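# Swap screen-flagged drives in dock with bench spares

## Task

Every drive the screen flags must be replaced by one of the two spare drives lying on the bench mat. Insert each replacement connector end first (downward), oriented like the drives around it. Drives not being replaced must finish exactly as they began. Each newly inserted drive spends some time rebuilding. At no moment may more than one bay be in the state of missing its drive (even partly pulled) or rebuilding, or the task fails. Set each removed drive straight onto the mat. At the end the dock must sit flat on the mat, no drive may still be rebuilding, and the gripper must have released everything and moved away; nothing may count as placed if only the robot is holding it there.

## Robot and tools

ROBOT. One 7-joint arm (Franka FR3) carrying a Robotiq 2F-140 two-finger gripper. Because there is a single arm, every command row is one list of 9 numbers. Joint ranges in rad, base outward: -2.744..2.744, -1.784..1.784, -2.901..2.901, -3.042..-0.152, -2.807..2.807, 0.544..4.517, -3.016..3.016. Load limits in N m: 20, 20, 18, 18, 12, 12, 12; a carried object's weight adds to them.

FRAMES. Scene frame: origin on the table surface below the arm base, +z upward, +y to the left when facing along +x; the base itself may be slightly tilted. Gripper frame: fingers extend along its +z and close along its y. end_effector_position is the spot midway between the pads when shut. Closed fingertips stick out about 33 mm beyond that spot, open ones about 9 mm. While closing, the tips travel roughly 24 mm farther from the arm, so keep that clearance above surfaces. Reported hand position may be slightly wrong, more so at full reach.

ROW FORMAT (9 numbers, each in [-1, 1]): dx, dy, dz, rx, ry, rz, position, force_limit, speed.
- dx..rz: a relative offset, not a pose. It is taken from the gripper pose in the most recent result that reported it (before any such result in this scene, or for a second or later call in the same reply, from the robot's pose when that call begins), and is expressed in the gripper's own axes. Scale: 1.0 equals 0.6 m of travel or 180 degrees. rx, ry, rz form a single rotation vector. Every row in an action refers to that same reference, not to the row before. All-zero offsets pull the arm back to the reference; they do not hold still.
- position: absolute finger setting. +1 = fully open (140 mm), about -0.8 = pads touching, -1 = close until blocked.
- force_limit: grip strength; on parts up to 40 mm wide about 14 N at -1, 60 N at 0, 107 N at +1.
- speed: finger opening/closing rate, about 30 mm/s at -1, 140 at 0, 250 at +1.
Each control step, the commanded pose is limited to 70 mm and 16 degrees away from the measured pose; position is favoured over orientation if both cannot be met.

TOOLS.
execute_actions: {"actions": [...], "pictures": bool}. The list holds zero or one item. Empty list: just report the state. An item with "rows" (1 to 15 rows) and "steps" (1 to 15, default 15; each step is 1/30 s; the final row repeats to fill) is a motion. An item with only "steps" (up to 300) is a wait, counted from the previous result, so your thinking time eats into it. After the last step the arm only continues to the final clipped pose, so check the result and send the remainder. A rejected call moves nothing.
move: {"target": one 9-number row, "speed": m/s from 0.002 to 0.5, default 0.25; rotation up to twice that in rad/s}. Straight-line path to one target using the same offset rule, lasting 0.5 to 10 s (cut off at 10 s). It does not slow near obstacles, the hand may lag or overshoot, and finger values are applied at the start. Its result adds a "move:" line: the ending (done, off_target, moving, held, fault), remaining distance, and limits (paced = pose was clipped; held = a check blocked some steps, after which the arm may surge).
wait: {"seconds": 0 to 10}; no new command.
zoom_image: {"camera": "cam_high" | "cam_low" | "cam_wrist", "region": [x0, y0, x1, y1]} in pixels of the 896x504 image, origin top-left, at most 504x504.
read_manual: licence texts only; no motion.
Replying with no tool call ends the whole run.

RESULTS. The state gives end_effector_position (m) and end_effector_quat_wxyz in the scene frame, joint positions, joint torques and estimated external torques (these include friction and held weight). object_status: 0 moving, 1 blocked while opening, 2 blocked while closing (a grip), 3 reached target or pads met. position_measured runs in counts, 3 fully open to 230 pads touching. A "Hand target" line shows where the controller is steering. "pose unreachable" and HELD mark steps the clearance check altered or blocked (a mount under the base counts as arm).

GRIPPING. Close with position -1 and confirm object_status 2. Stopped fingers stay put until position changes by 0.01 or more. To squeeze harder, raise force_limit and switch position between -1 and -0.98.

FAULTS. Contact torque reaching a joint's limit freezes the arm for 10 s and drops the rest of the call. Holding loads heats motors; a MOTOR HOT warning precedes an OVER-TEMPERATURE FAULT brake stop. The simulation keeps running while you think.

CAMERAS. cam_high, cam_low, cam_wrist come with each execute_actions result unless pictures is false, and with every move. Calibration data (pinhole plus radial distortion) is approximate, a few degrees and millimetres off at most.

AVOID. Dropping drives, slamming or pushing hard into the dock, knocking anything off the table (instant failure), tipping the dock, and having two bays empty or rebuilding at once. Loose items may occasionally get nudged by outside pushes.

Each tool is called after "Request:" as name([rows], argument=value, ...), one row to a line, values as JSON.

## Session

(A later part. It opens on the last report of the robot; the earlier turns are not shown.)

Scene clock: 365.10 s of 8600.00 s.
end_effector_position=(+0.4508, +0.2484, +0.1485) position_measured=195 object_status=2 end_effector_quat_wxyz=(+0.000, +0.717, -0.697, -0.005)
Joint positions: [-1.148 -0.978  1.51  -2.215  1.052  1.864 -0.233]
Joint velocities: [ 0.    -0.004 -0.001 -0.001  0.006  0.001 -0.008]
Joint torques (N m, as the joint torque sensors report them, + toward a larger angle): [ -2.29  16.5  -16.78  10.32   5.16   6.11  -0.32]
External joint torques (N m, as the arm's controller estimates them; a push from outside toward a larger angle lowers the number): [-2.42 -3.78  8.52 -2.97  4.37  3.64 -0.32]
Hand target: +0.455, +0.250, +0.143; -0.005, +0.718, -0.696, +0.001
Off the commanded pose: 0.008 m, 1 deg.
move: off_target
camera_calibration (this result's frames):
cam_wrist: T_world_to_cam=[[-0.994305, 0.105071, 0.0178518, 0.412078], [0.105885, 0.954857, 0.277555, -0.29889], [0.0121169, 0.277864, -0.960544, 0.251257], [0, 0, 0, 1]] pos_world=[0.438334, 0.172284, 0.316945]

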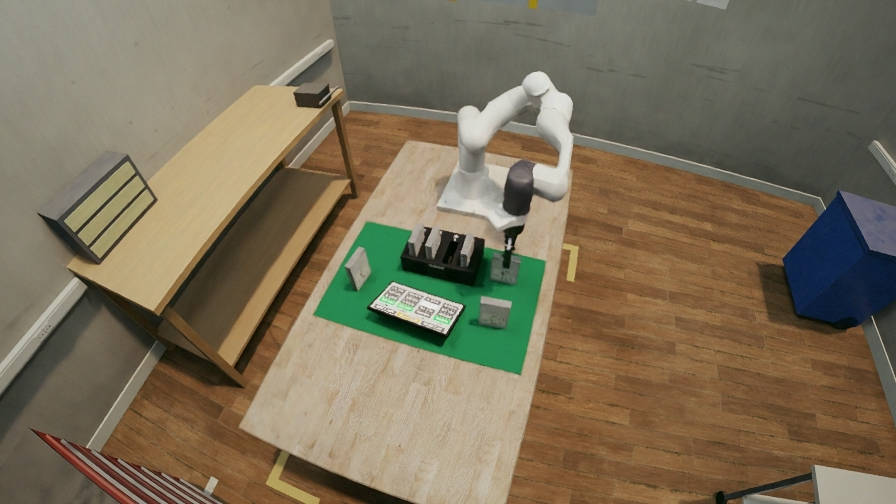

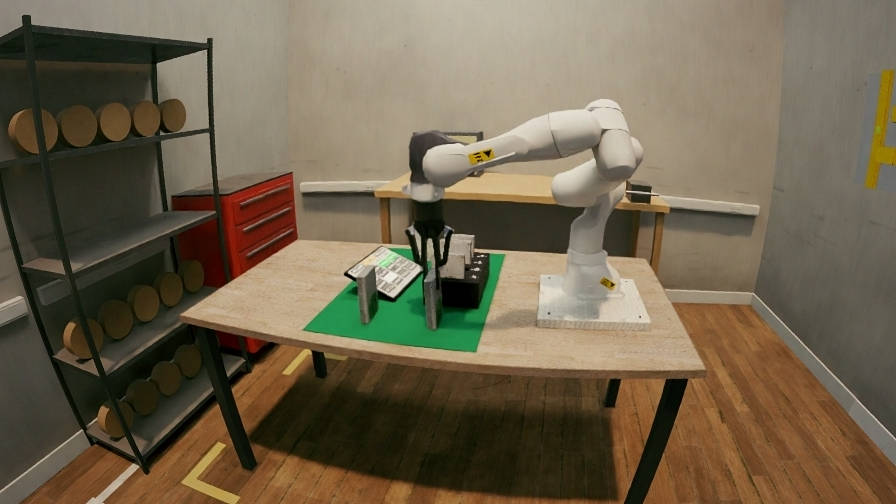

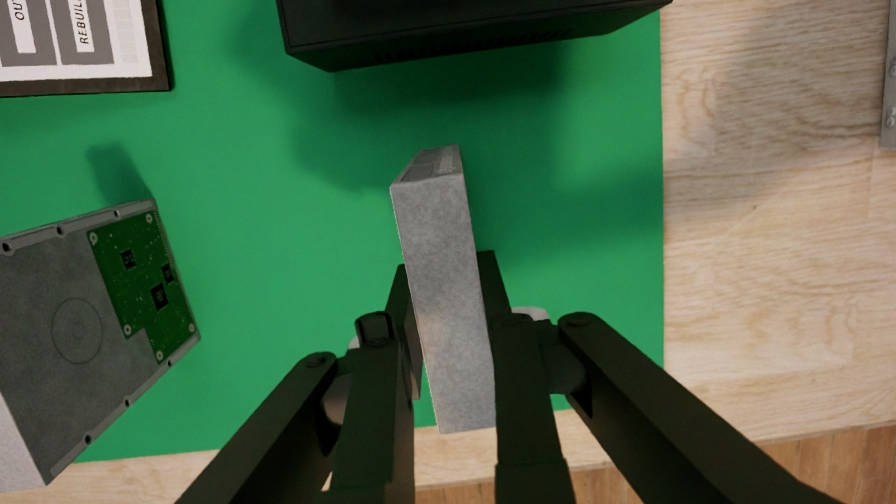

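Request:
move(target=[0,0,0,0,0,0,-0.1,0.2,-0.6])

Request:
move(target=[0,0,-0.17,0,0,0,-0.1,0.2,0], speed=0.1)

Request:
move(target=[0.911,-0.19,0,0,0,-0.441,-0.1,0.2,0], speed=0.22)

Scene clock: 370.10 s of 8600.00 s.
end_effector_position=(+0.4503, +0.2482, +0.1489) position_measured=141 object_status=3 end_effector_quat_wxyz=(+0.000, +0.718, -0.696, -0.006)
Joint positions: [-1.148 -0.978  1.509 -2.215  1.052  1.861 -0.235]
Joint velocities: [-0.     0.001  0.001  0.     0.     0.     0.001]
Joint torques (N m, as the joint torque sensors report them, + toward a larger angle): [  0.39  19.66 -25.84  12.85   1.     2.75  -0.27]
External joint torques (N m, as the arm's controller estimates them; a push from outside toward a larger angle lowers the number): [ 0.31 -0.6  -0.49 -0.46  0.22  0.26 -0.27]
Hand target: +0.451, +0.248, +0.149; +0.000, +0.717, -0.697, -0.005
Off the commanded pose: 0.001 m, 0 deg.
move: done
camera_calibration (this result's frames):
cam_wrist: T_world_to_cam=[[-0.994337, 0.104447, 0.0196235, 0.41149], [0.105768, 0.954574, 0.278571, -0.298805], [0.0103638, 0.279069, -0.960215, 0.252131], [0, 0, 0, 1]] pos_world=[0.438151, 0.17189, 0.317263]

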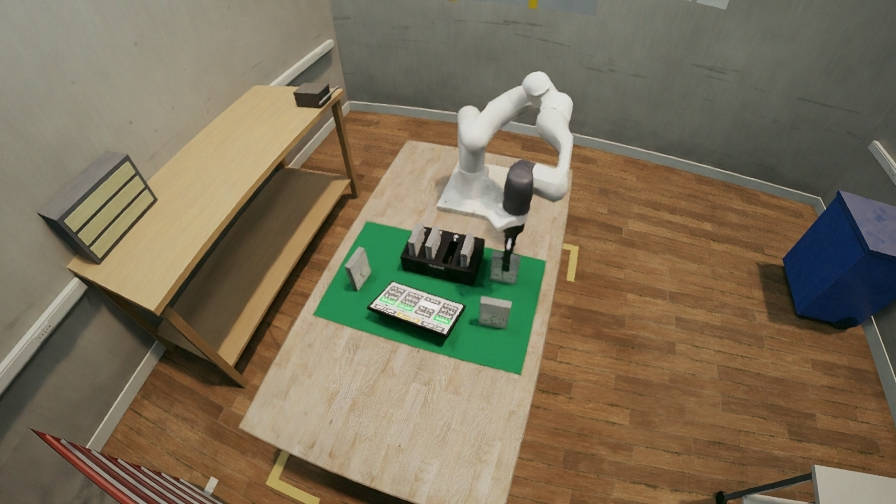

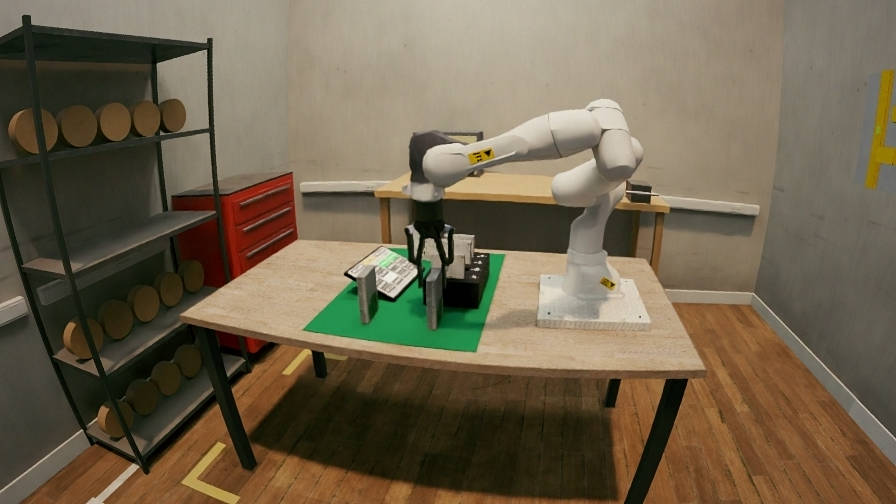

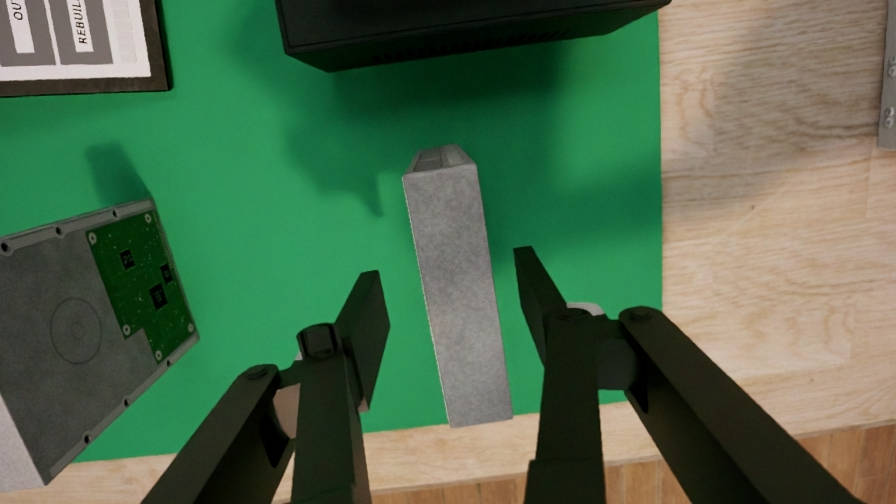

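Scene clock: 371.67 s of 8600.00 s.
end_effector_position=(+0.4536, +0.2494, +0.2499) position_measured=141 object_status=3 end_effector_quat_wxyz=(-0.002, +0.721, -0.693, -0.006)
Joint positions: [-1.111 -0.936  1.317 -2.095  0.912  1.687 -0.19 ]
Joint velocities: [ 0.001 -0.002 -0.002 -0.    -0.001 -0.012  0.005]
Joint torques (N m, as the joint torque sensors report them, + toward a larger angle): [  0.36  18.31 -27.65  14.78  -0.02   1.76   0.07]
External joint torques (N m, as the arm's controller estimates them; a push from outside toward a larger angle lowers the number): [ 0.35 -0.04 -2.99 -0.56 -0.83 -0.74  0.07]
Hand target: +0.452, +0.249, +0.251; +0.000, +0.718, -0.696, -0.007
Off the commanded pose: 0.003 m, 1 deg.
move: done
camera_calibration (this result's frames):
cam_wrist: T_world_to_cam=[[-0.995332, 0.0948536, 0.0177877, 0.415988], [0.0960062, 0.954449, 0.282506, -0.324946], [0.00981928, 0.282896, -0.9591, 0.34772], [0, 0, 0, 1]] pos_world=[0.441828, 0.172318, 0.417899]

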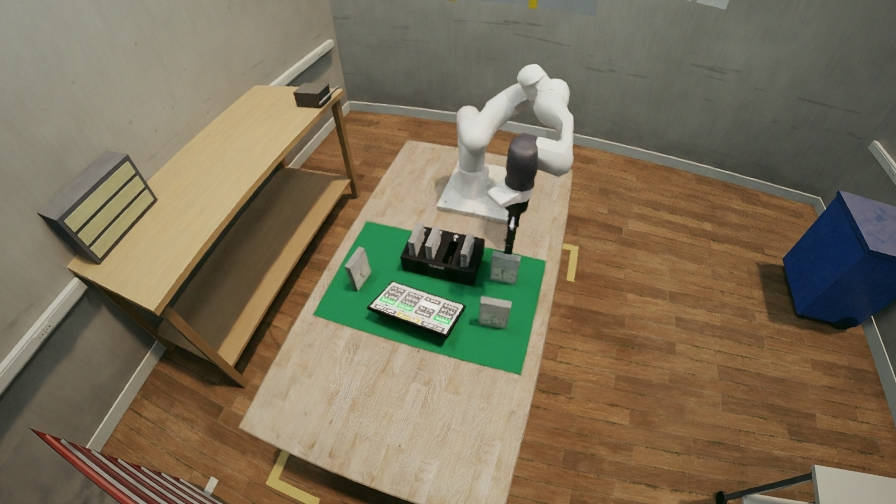

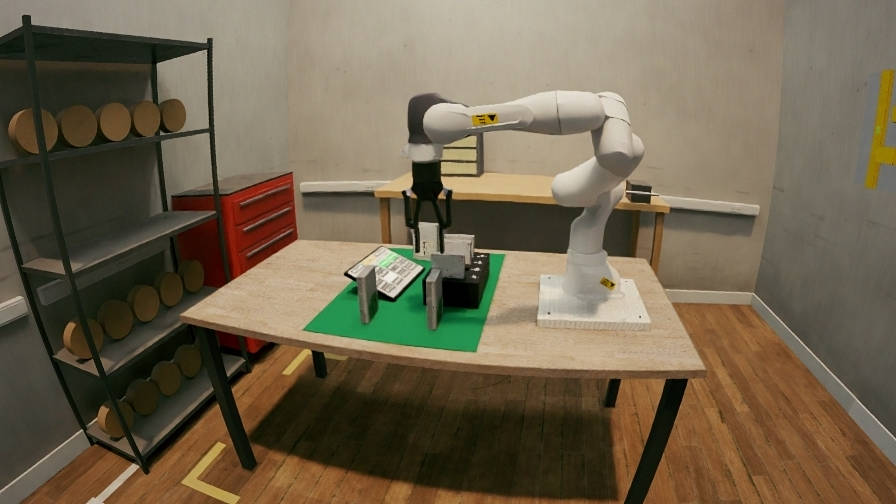

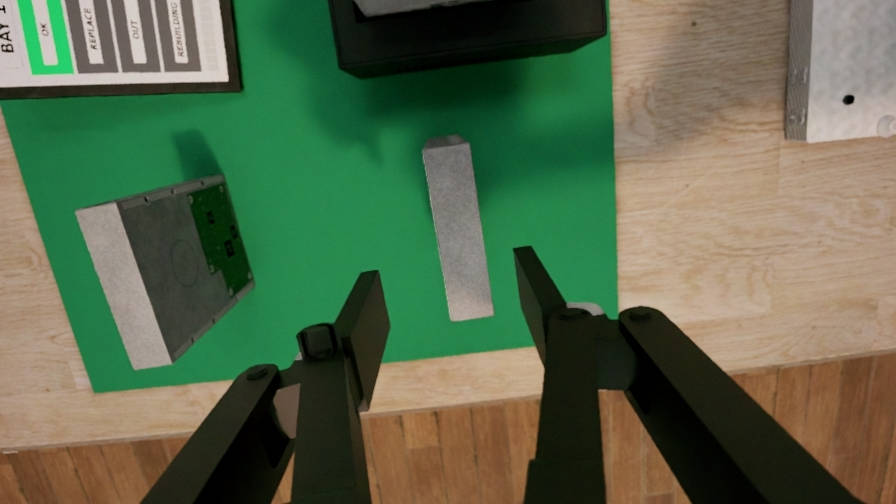

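Scene clock: 375.73 s of 8600.00 s.
end_effector_position=(+0.5800, -0.2980, +0.2430) position_measured=141 object_status=3 end_effector_quat_wxyz=(-0.003, +0.996, -0.085, -0.008)
Joint positions: [-1.3    0.602  1.113 -1.596 -0.552  1.831 -1.547]
Joint velocities: [-0.    -0.001  0.001  0.     0.001 -0.007 -0.028]
Joint torques (N m, as the joint torque sensors report them, + toward a larger angle): [  1.21 -33.95  18.38  21.54  -0.06   1.92  -0.58]
External joint torques (N m, as the arm's controller estimates them; a push from outside toward a larger angle lowers the number): [ 1.04 -0.64  1.98  0.74 -0.92 -0.57 -0.58]
Hand target: +0.580, -0.297, +0.243; -0.002, +0.997, -0.076, -0.010
Off the commanded pose: 0.011 m, 2 deg.
move: off_target
camera_calibration (this result's frames):
cam_wrist: T_world_to_cam=[[-0.300386, -0.953791, 0.00715621, -0.119122], [-0.912452, 0.289537, 0.289135, 0.572488], [-0.277846, 0.0803226, -0.957262, 0.600805], [0, 0, 0, 1]] pos_world=[0.653517, -0.327632, 0.410454]

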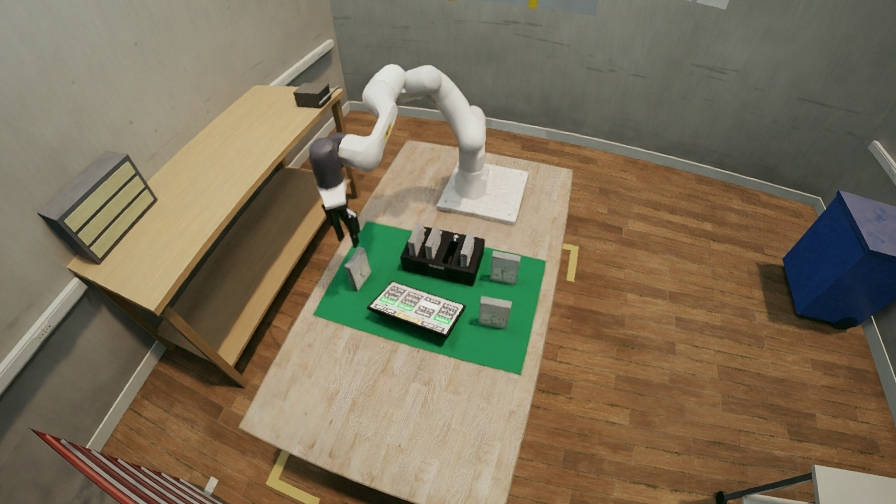

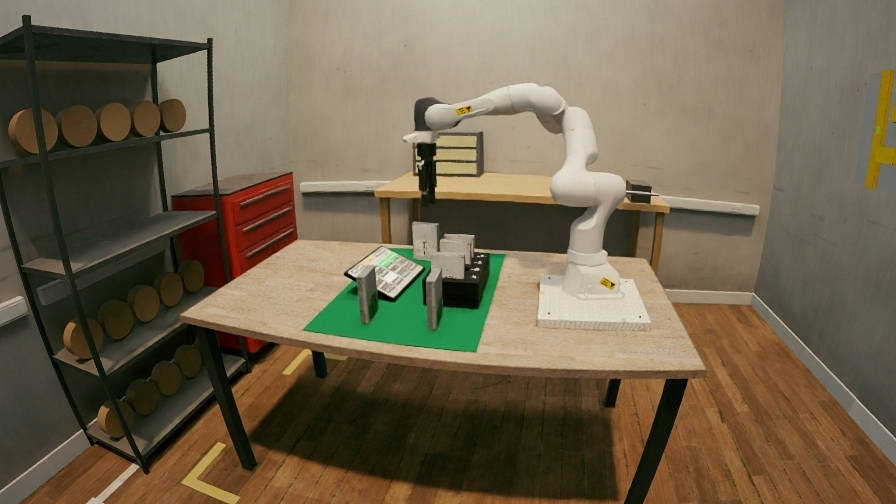

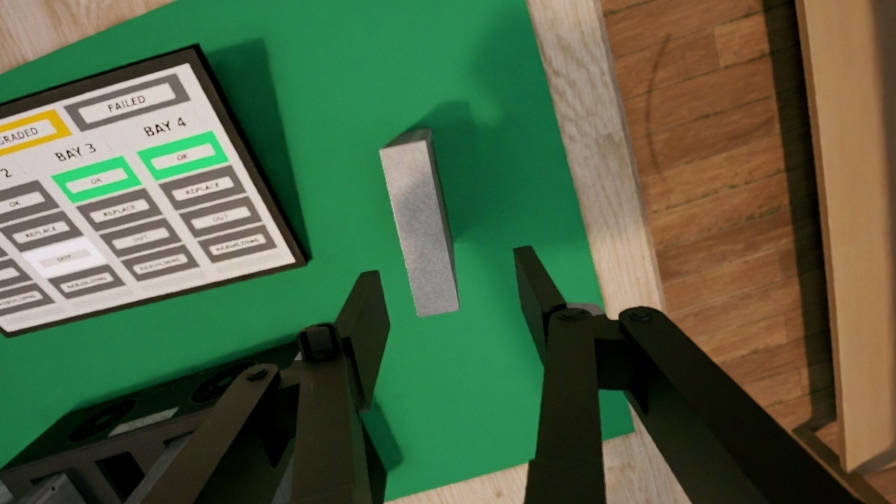

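Request:
move(target=[0.003,-0.022,0.08,0,0.005,-0.018,-0.1,0.2,0], speed=0.06)

Scene clock: 379.47 s of 8600.00 s.
end_effector_position=(+0.5823, -0.2834, +0.1956) position_measured=141 object_status=3 end_effector_quat_wxyz=(-0.004, +0.998, -0.055, -0.002)
Joint positions: [-1.305  0.631  1.101 -1.7   -0.595  1.945 -1.555]
Joint velocities: [ 0.001 -0.    -0.003 -0.002  0.002  0.012 -0.   ]
Joint torques (N m, as the joint torque sensors report them, + toward a larger angle): [ -1.26 -33.75  16.43  19.08  -0.18   3.11  -0.14]
External joint torques (N m, as the arm's controller estimates them; a push from outside toward a larger angle lowers the number): [-1.45 -0.84 -0.82 -1.07 -1.02  0.6  -0.14]
Hand target: +0.583, -0.286, +0.195; -0.003, +0.998, -0.058, -0.001
Off the commanded pose: 0.002 m, 0 deg.
move: done
camera_calibration (this result's frames):
cam_wrist: T_world_to_cam=[[-0.242867, -0.970057, 0.0023021, -0.141284], [-0.931505, 0.233876, 0.278568, 0.581468], [-0.270765, 0.0655104, -0.960414, 0.547191], [0, 0, 0, 1]] pos_world=[0.655487, -0.308892, 0.363877]

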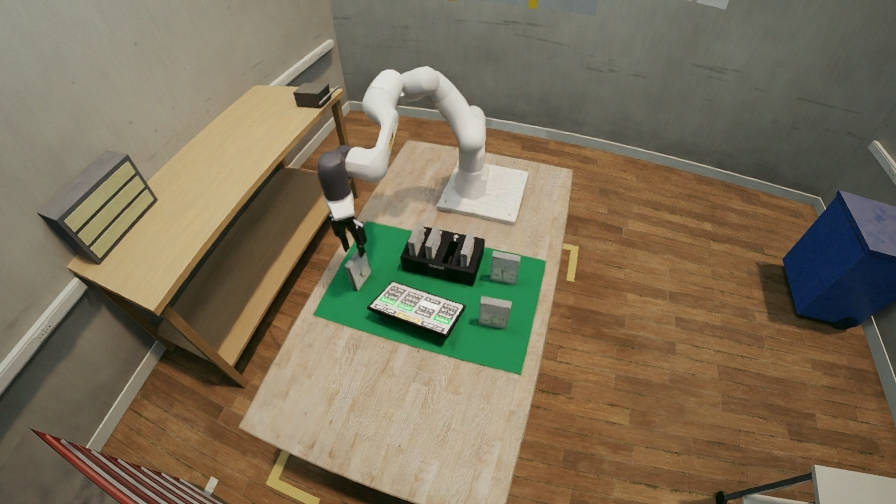

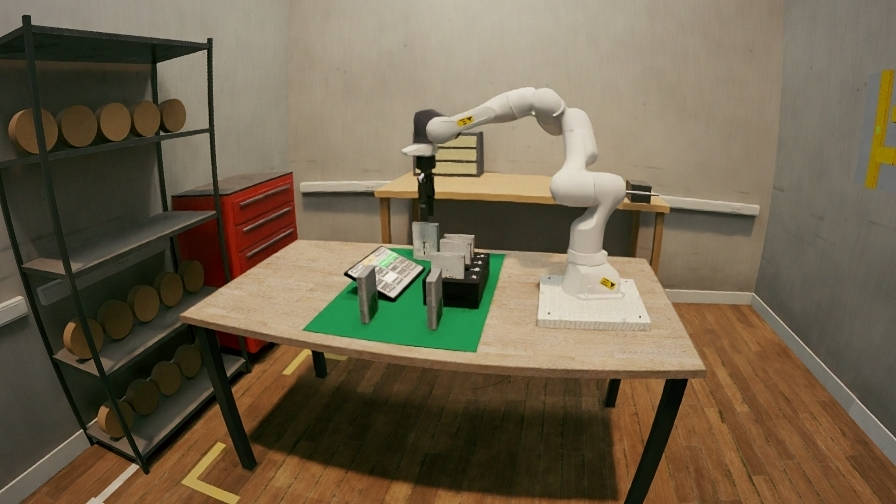

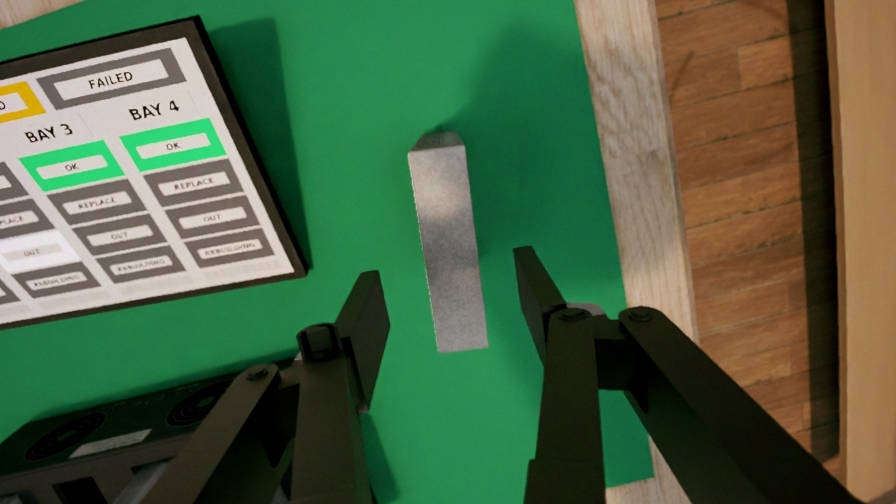

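Request:
move(target=[0.01,0.004,0.092,0,0,0.003,-0.1,0.2,0], speed=0.04)

Request:
move(target=[0,0,0,0,0,0,-1,0.3,-0.6])

Request:
move(target=[0,0,-0.34,0,0,0,-1,0.3,-0.6], speed=0.1)

Scene clock: 385.77 s of 8600.00 s.
end_effector_position=(+0.5857, -0.2863, +0.1408) position_measured=141 object_status=3 end_effector_quat_wxyz=(-0.005, +0.998, -0.057, -0.005)
Joint positions: [-1.251  0.698  1.019 -1.723 -0.649  2.028 -1.527]
Joint velocities: [ 0.006 -0.001 -0.005  0.     0.     0.014  0.008]
Joint torques (N m, as the joint torque sensors report them, + toward a larger angle): [  1.1  -36.5   16.82  18.04  -0.12   3.19   0.05]
External joint torques (N m, as the arm's controller estimates them; a push from outside toward a larger angle lowers the number): [ 1.18 -0.76 -1.08 -1.32 -0.91  0.68  0.05]
Hand target: +0.587, -0.287, +0.140; -0.004, +0.998, -0.060, -0.003
Off the commanded pose: 0.002 m, 0 deg.
move: done
camera_calibration (this result's frames):
cam_wrist: T_world_to_cam=[[-0.246101, -0.969244, 0.00100661, -0.140884], [-0.929311, 0.236256, 0.283838, 0.599171], [-0.275346, 0.0689174, -0.958872, 0.499103], [0, 0, 0, 1]] pos_world=[0.65957, -0.312505, 0.30865]

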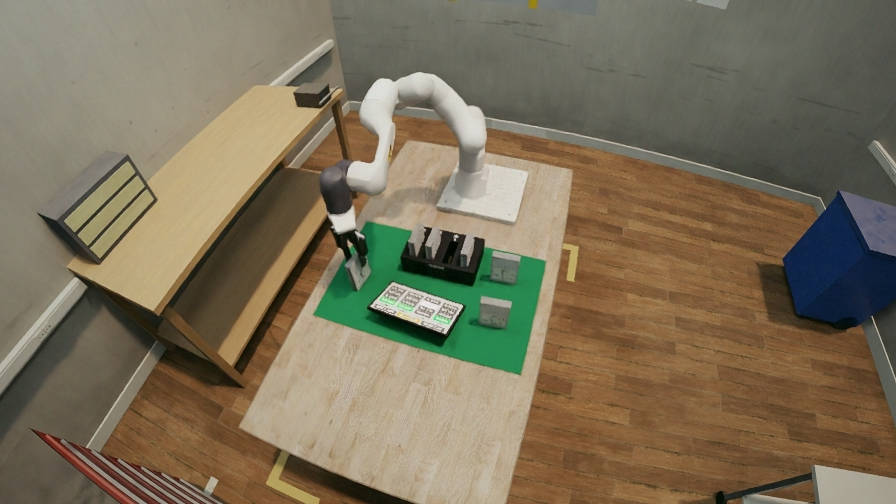

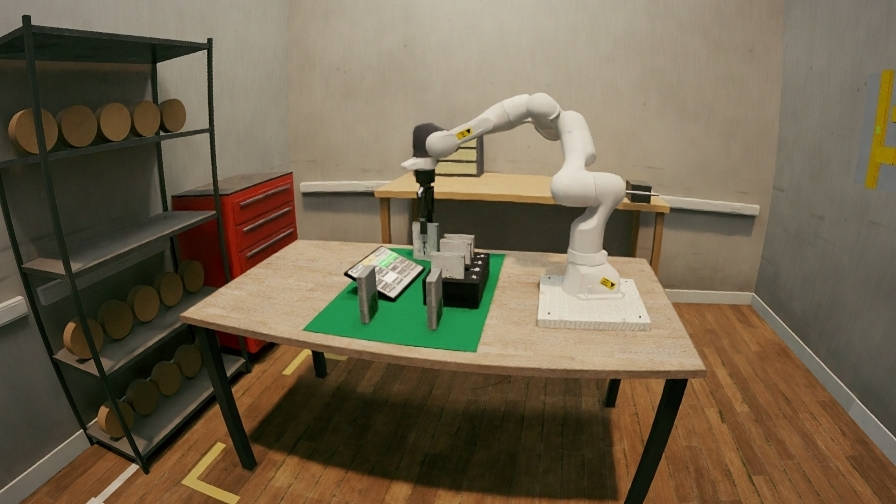

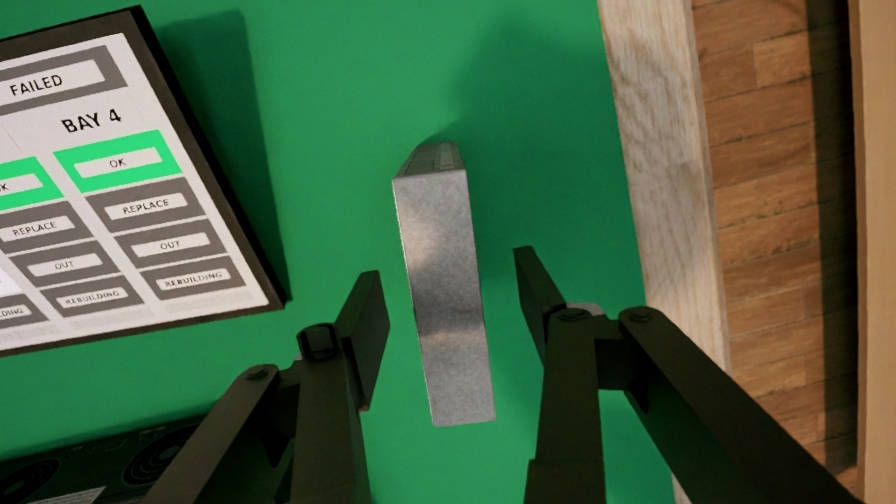

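Scene clock: 386.43 s of 8600.00 s.
end_effector_position=(+0.5858, -0.2860, +0.1410) position_measured=196 object_status=2 end_effector_quat_wxyz=(-0.006, +0.998, -0.057, -0.005)
Joint positions: [-1.25   0.698  1.019 -1.723 -0.649  2.028 -1.527]
Joint velocities: [ 0.001  0.001  0.002  0.001 -0.001 -0.    -0.   ]
Joint torques (N m, as the joint torque sensors report them, + toward a larger angle): [ -0.7  -37.26  18.38  18.64   0.64   2.5   -0.35]
External joint torques (N m, as the arm's controller estimates them; a push from outside toward a larger angle lowers the number): [-0.87 -1.49  0.3  -0.67 -0.16 -0.02 -0.35]
Hand target: +0.586, -0.286, +0.141; -0.005, +0.998, -0.057, -0.005
Off the commanded pose: 0.000 m, 0 deg.
move: done
camera_calibration (this result's frames):
cam_wrist: T_world_to_cam=[[-0.245839, -0.96931, 0.000768922, -0.140711], [-0.929453, 0.235956, 0.283623, 0.599259], [-0.2751, 0.0690111, -0.958936, 0.499157], [0, 0, 0, 1]] pos_world=[0.659709, -0.312238, 0.308804]

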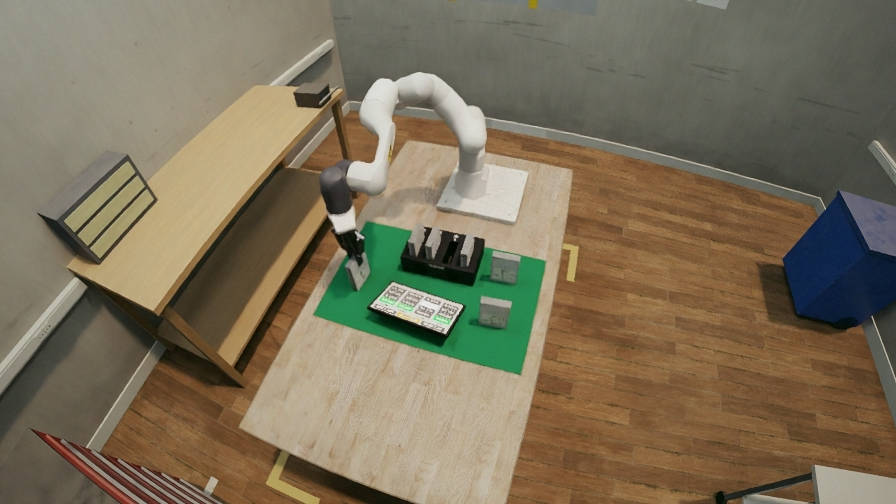

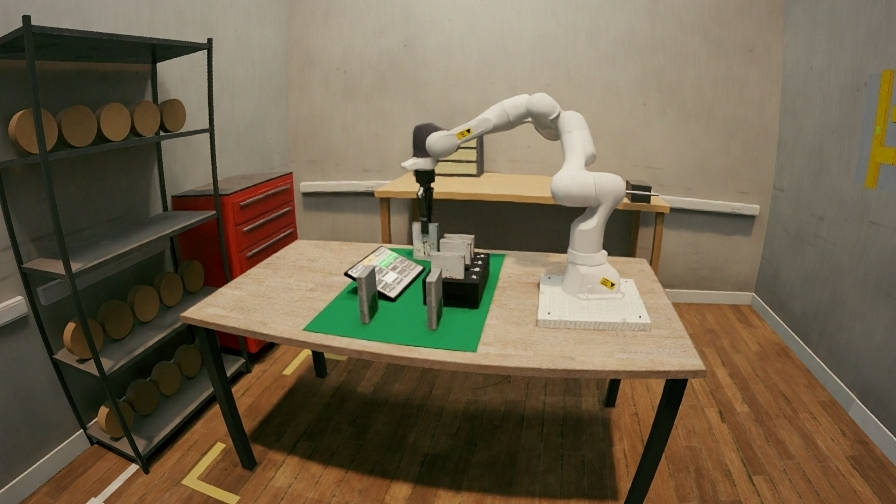

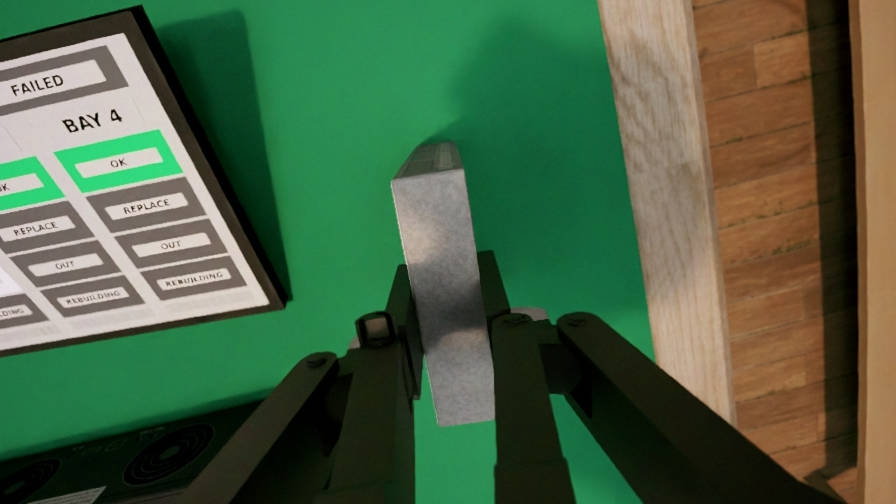

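Scene clock: 389.07 s of 8600.00 s.
end_effector_position=(+0.5879, -0.2879, +0.3414) position_measured=196 object_status=2 end_effector_quat_wxyz=(-0.006, +0.998, -0.060, -0.006)
Joint positions: [-1.239  0.579  1.159 -1.366 -0.515  1.603 -1.619]
Joint velocities: [-0.002  0.004  0.001  0.001 -0.002 -0.013 -0.004]
Joint torques (N m, as the joint torque sensors report them, + toward a larger angle): [  0.35 -37.53  18.67  22.18   1.14   2.39  -0.65]
External joint torques (N m, as the arm's controller estimates them; a push from outside toward a larger angle lowers the number): [ 0.61 -3.98  3.8   1.52  0.26 -0.08 -0.65]
Hand target: +0.590, -0.285, +0.345; -0.006, +0.999, -0.054, -0.004
Off the commanded pose: 0.004 m, 0 deg.
move: off_target
camera_calibration (this result's frames):
cam_wrist: T_world_to_cam=[[-0.251634, -0.967822, -0.000455861, -0.137944], [-0.927426, 0.240996, 0.286011, 0.544264], [-0.276698, 0.0723928, -0.958226, 0.693689], [0, 0, 0, 1]] pos_world=[0.661996, -0.314889, 0.508982]

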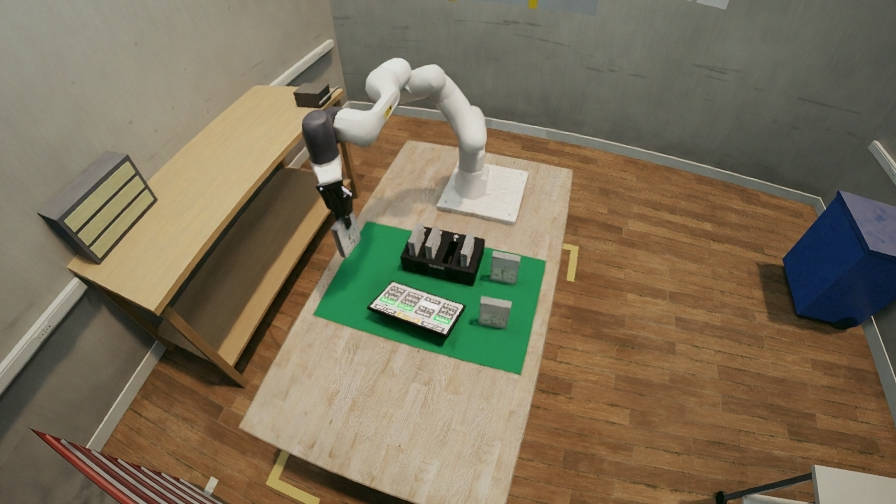

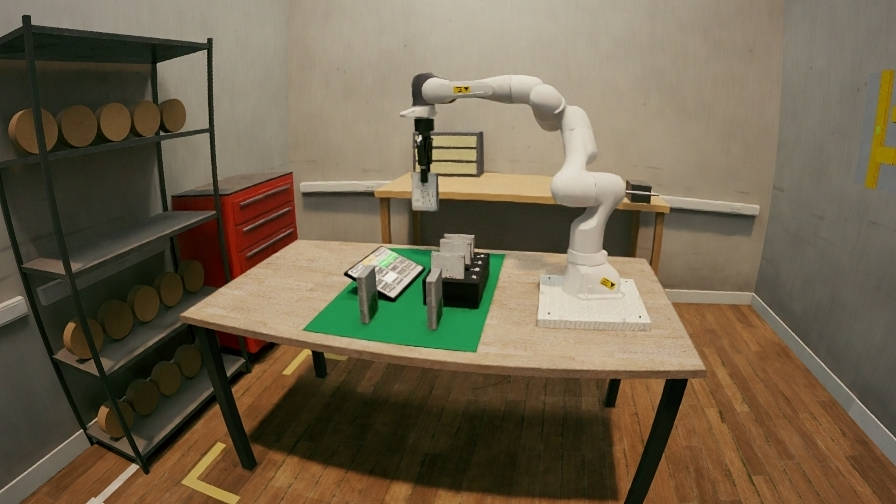

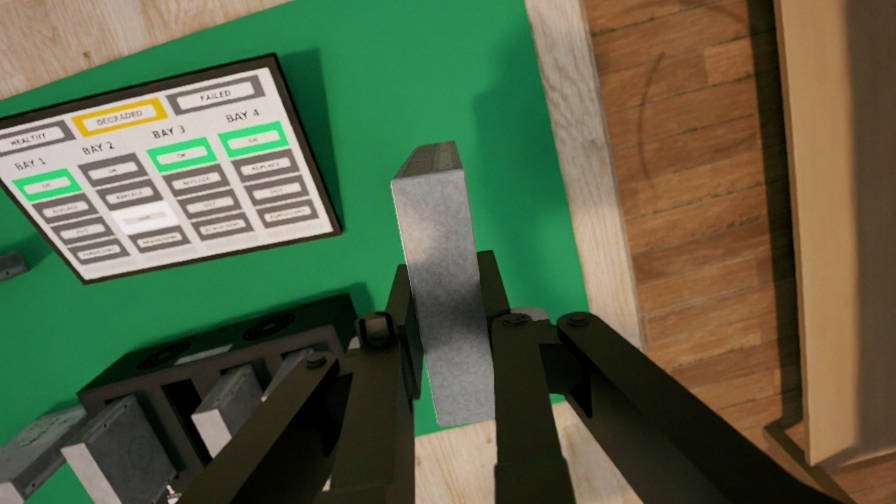

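Request:
move(target=[-0.328,-0.491,0,-0.004,0.002,-0.041,-1,0.3,-0.6], speed=0.15)

Scene clock: 398.43 s of 8600.00 s.
end_effector_position=(+0.4270, +0.0287, +0.3444) position_measured=196 object_status=2 end_effector_quat_wxyz=(-0.000, +1.000, +0.011, -0.009)
Joint positions: [-2.19   0.542  2.458 -2.22  -0.334  1.755 -1.225]
Joint velocities: [-0.001 -0.001  0.    -0.002  0.002  0.001  0.026]
Joint torques (N m, as the joint torque sensors report them, + toward a larger angle): [-2.02 10.   11.78 24.01  1.69  3.41  0.02]
External joint torques (N m, as the arm's controller estimates them; a push from outside toward a larger angle lowers the number): [-2.08  2.5   2.34  1.12  0.83  0.94  0.02]
Hand target: +0.430, +0.031, +0.348; -0.004, +1.000, +0.003, -0.004
Off the commanded pose: 0.003 m, 1 deg.
move: done
camera_calibration (this result's frames):
cam_wrist: T_world_to_cam=[[-0.112399, -0.993594, 0.0117367, 0.0650934], [-0.950524, 0.110954, 0.29016, 0.329999], [-0.289604, 0.0214576, -0.956906, 0.635696], [0, 0, 0, 1]] pos_world=[0.505089, 0.0144212, 0.511784]

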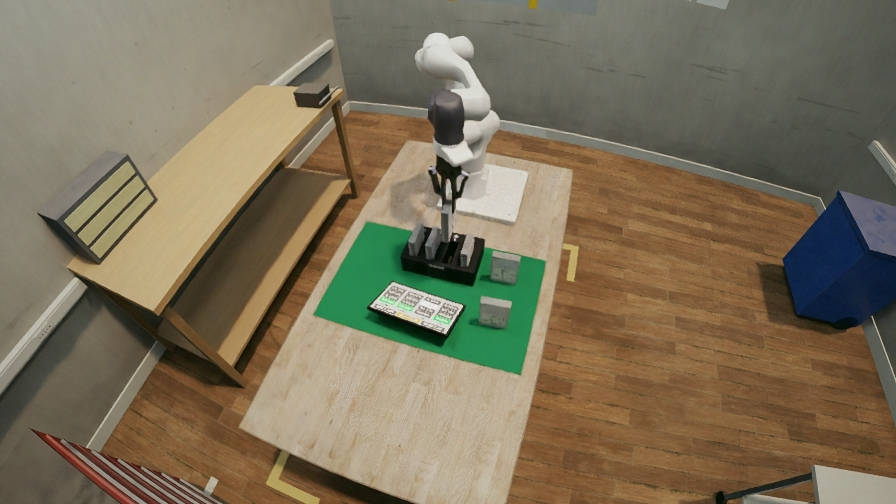

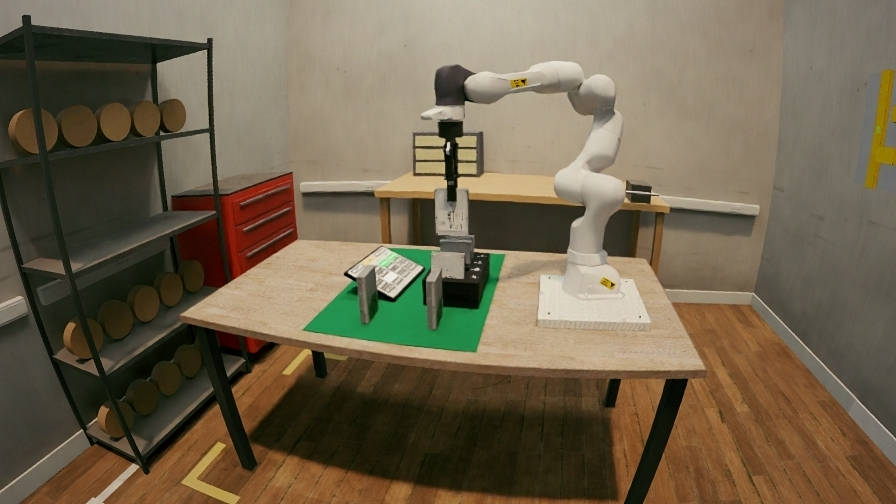

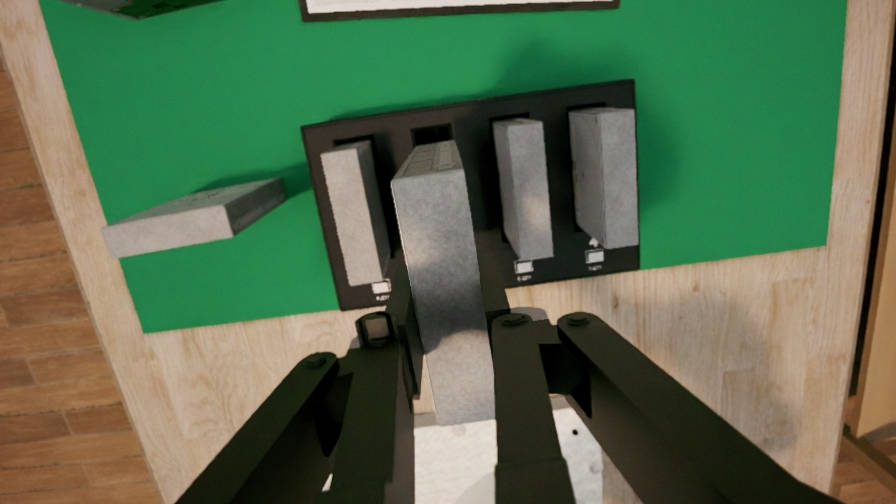

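Odd arm configuration; rely on vision.

Request:
move(target=[0.004,0,0.145,0,0.005,0.004,-1,0.3,-0.6], speed=0.05)

Request:
zoom_image(camera="cam_wrist", region=[300,80,600,250])

Scene clock: 403.63 s of 8600.00 s.
end_effector_position=(+0.4238, +0.0272, +0.2555) position_measured=196 object_status=2 end_effector_quat_wxyz=(+0.001, +1.000, +0.007, -0.007)
Joint positions: [-2.207  0.509  2.395 -2.419 -0.372  1.989 -1.211]
Joint velocities: [-0.005 -0.003  0.001 -0.     0.001  0.013  0.001]
Joint torques (N m, as the joint torque sensors report them, + toward a larger angle): [-1.83  9.93  9.79 23.06  0.12  3.59  0.04]
External joint torques (N m, as the arm's controller estimates them; a push from outside toward a larger angle lowers the number): [-2.    1.67  0.79  0.65 -0.67  1.11  0.05]
Hand target: +0.428, +0.027, +0.258; +0.000, +1.000, +0.003, -0.001
Off the commanded pose: 0.005 m, 1 deg.
move: off_target
camera_calibration (this result's frames):
cam_wrist: T_world_to_cam=[[-0.120549, -0.992601, 0.0145173, 0.0670131], [-0.950805, 0.119652, 0.285752, 0.353967], [-0.285374, 0.020644, -0.958194, 0.548296], [0, 0, 0, 1]] pos_world=[0.501101, 0.0128452, 0.423254]

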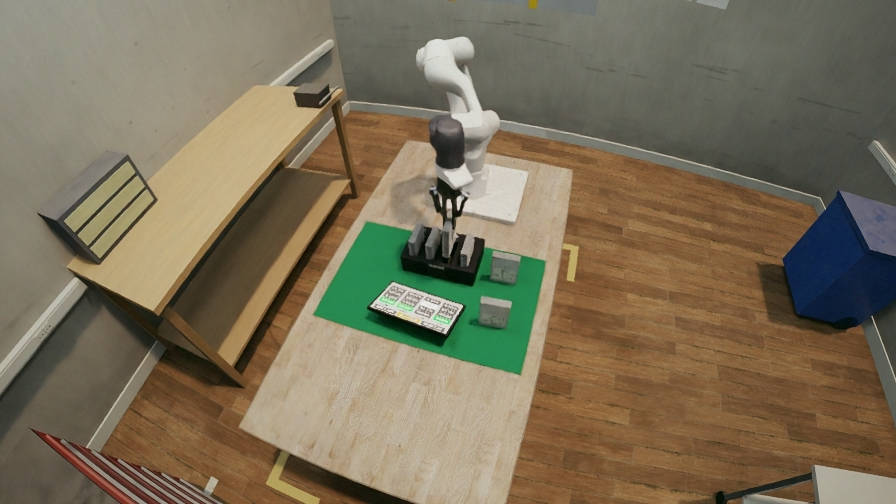

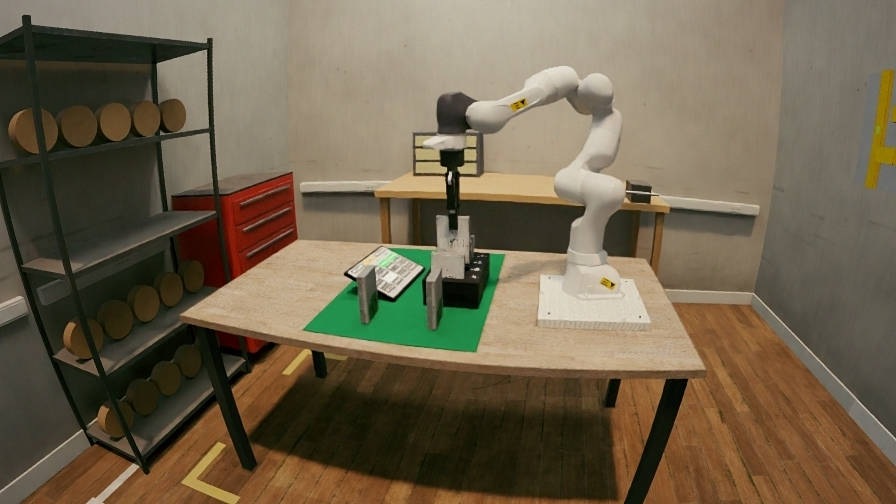

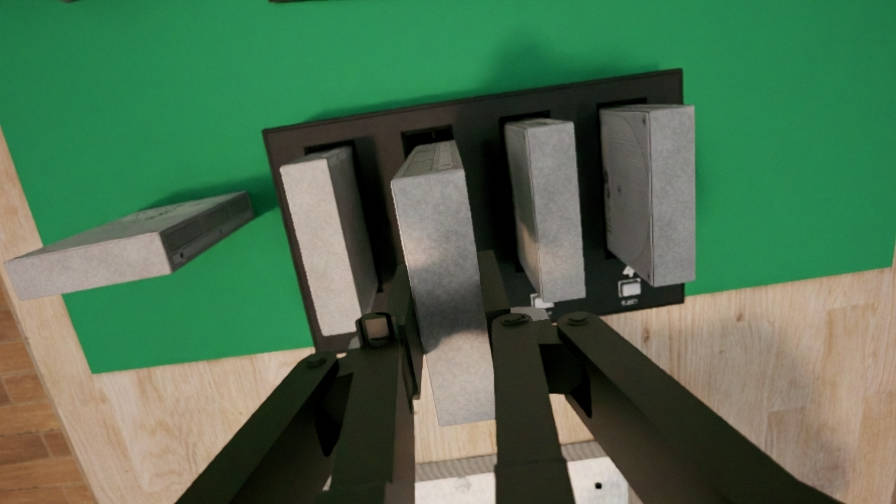

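Region (300, 80, 600, 250) of cam_wrist's 896x504 image, scaled by 1.680, with more detail than that image has; it fills the top 286 rows of this view, and the rest is white.

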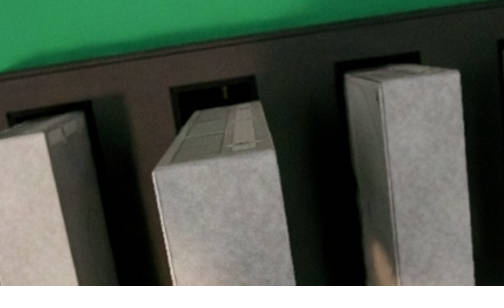

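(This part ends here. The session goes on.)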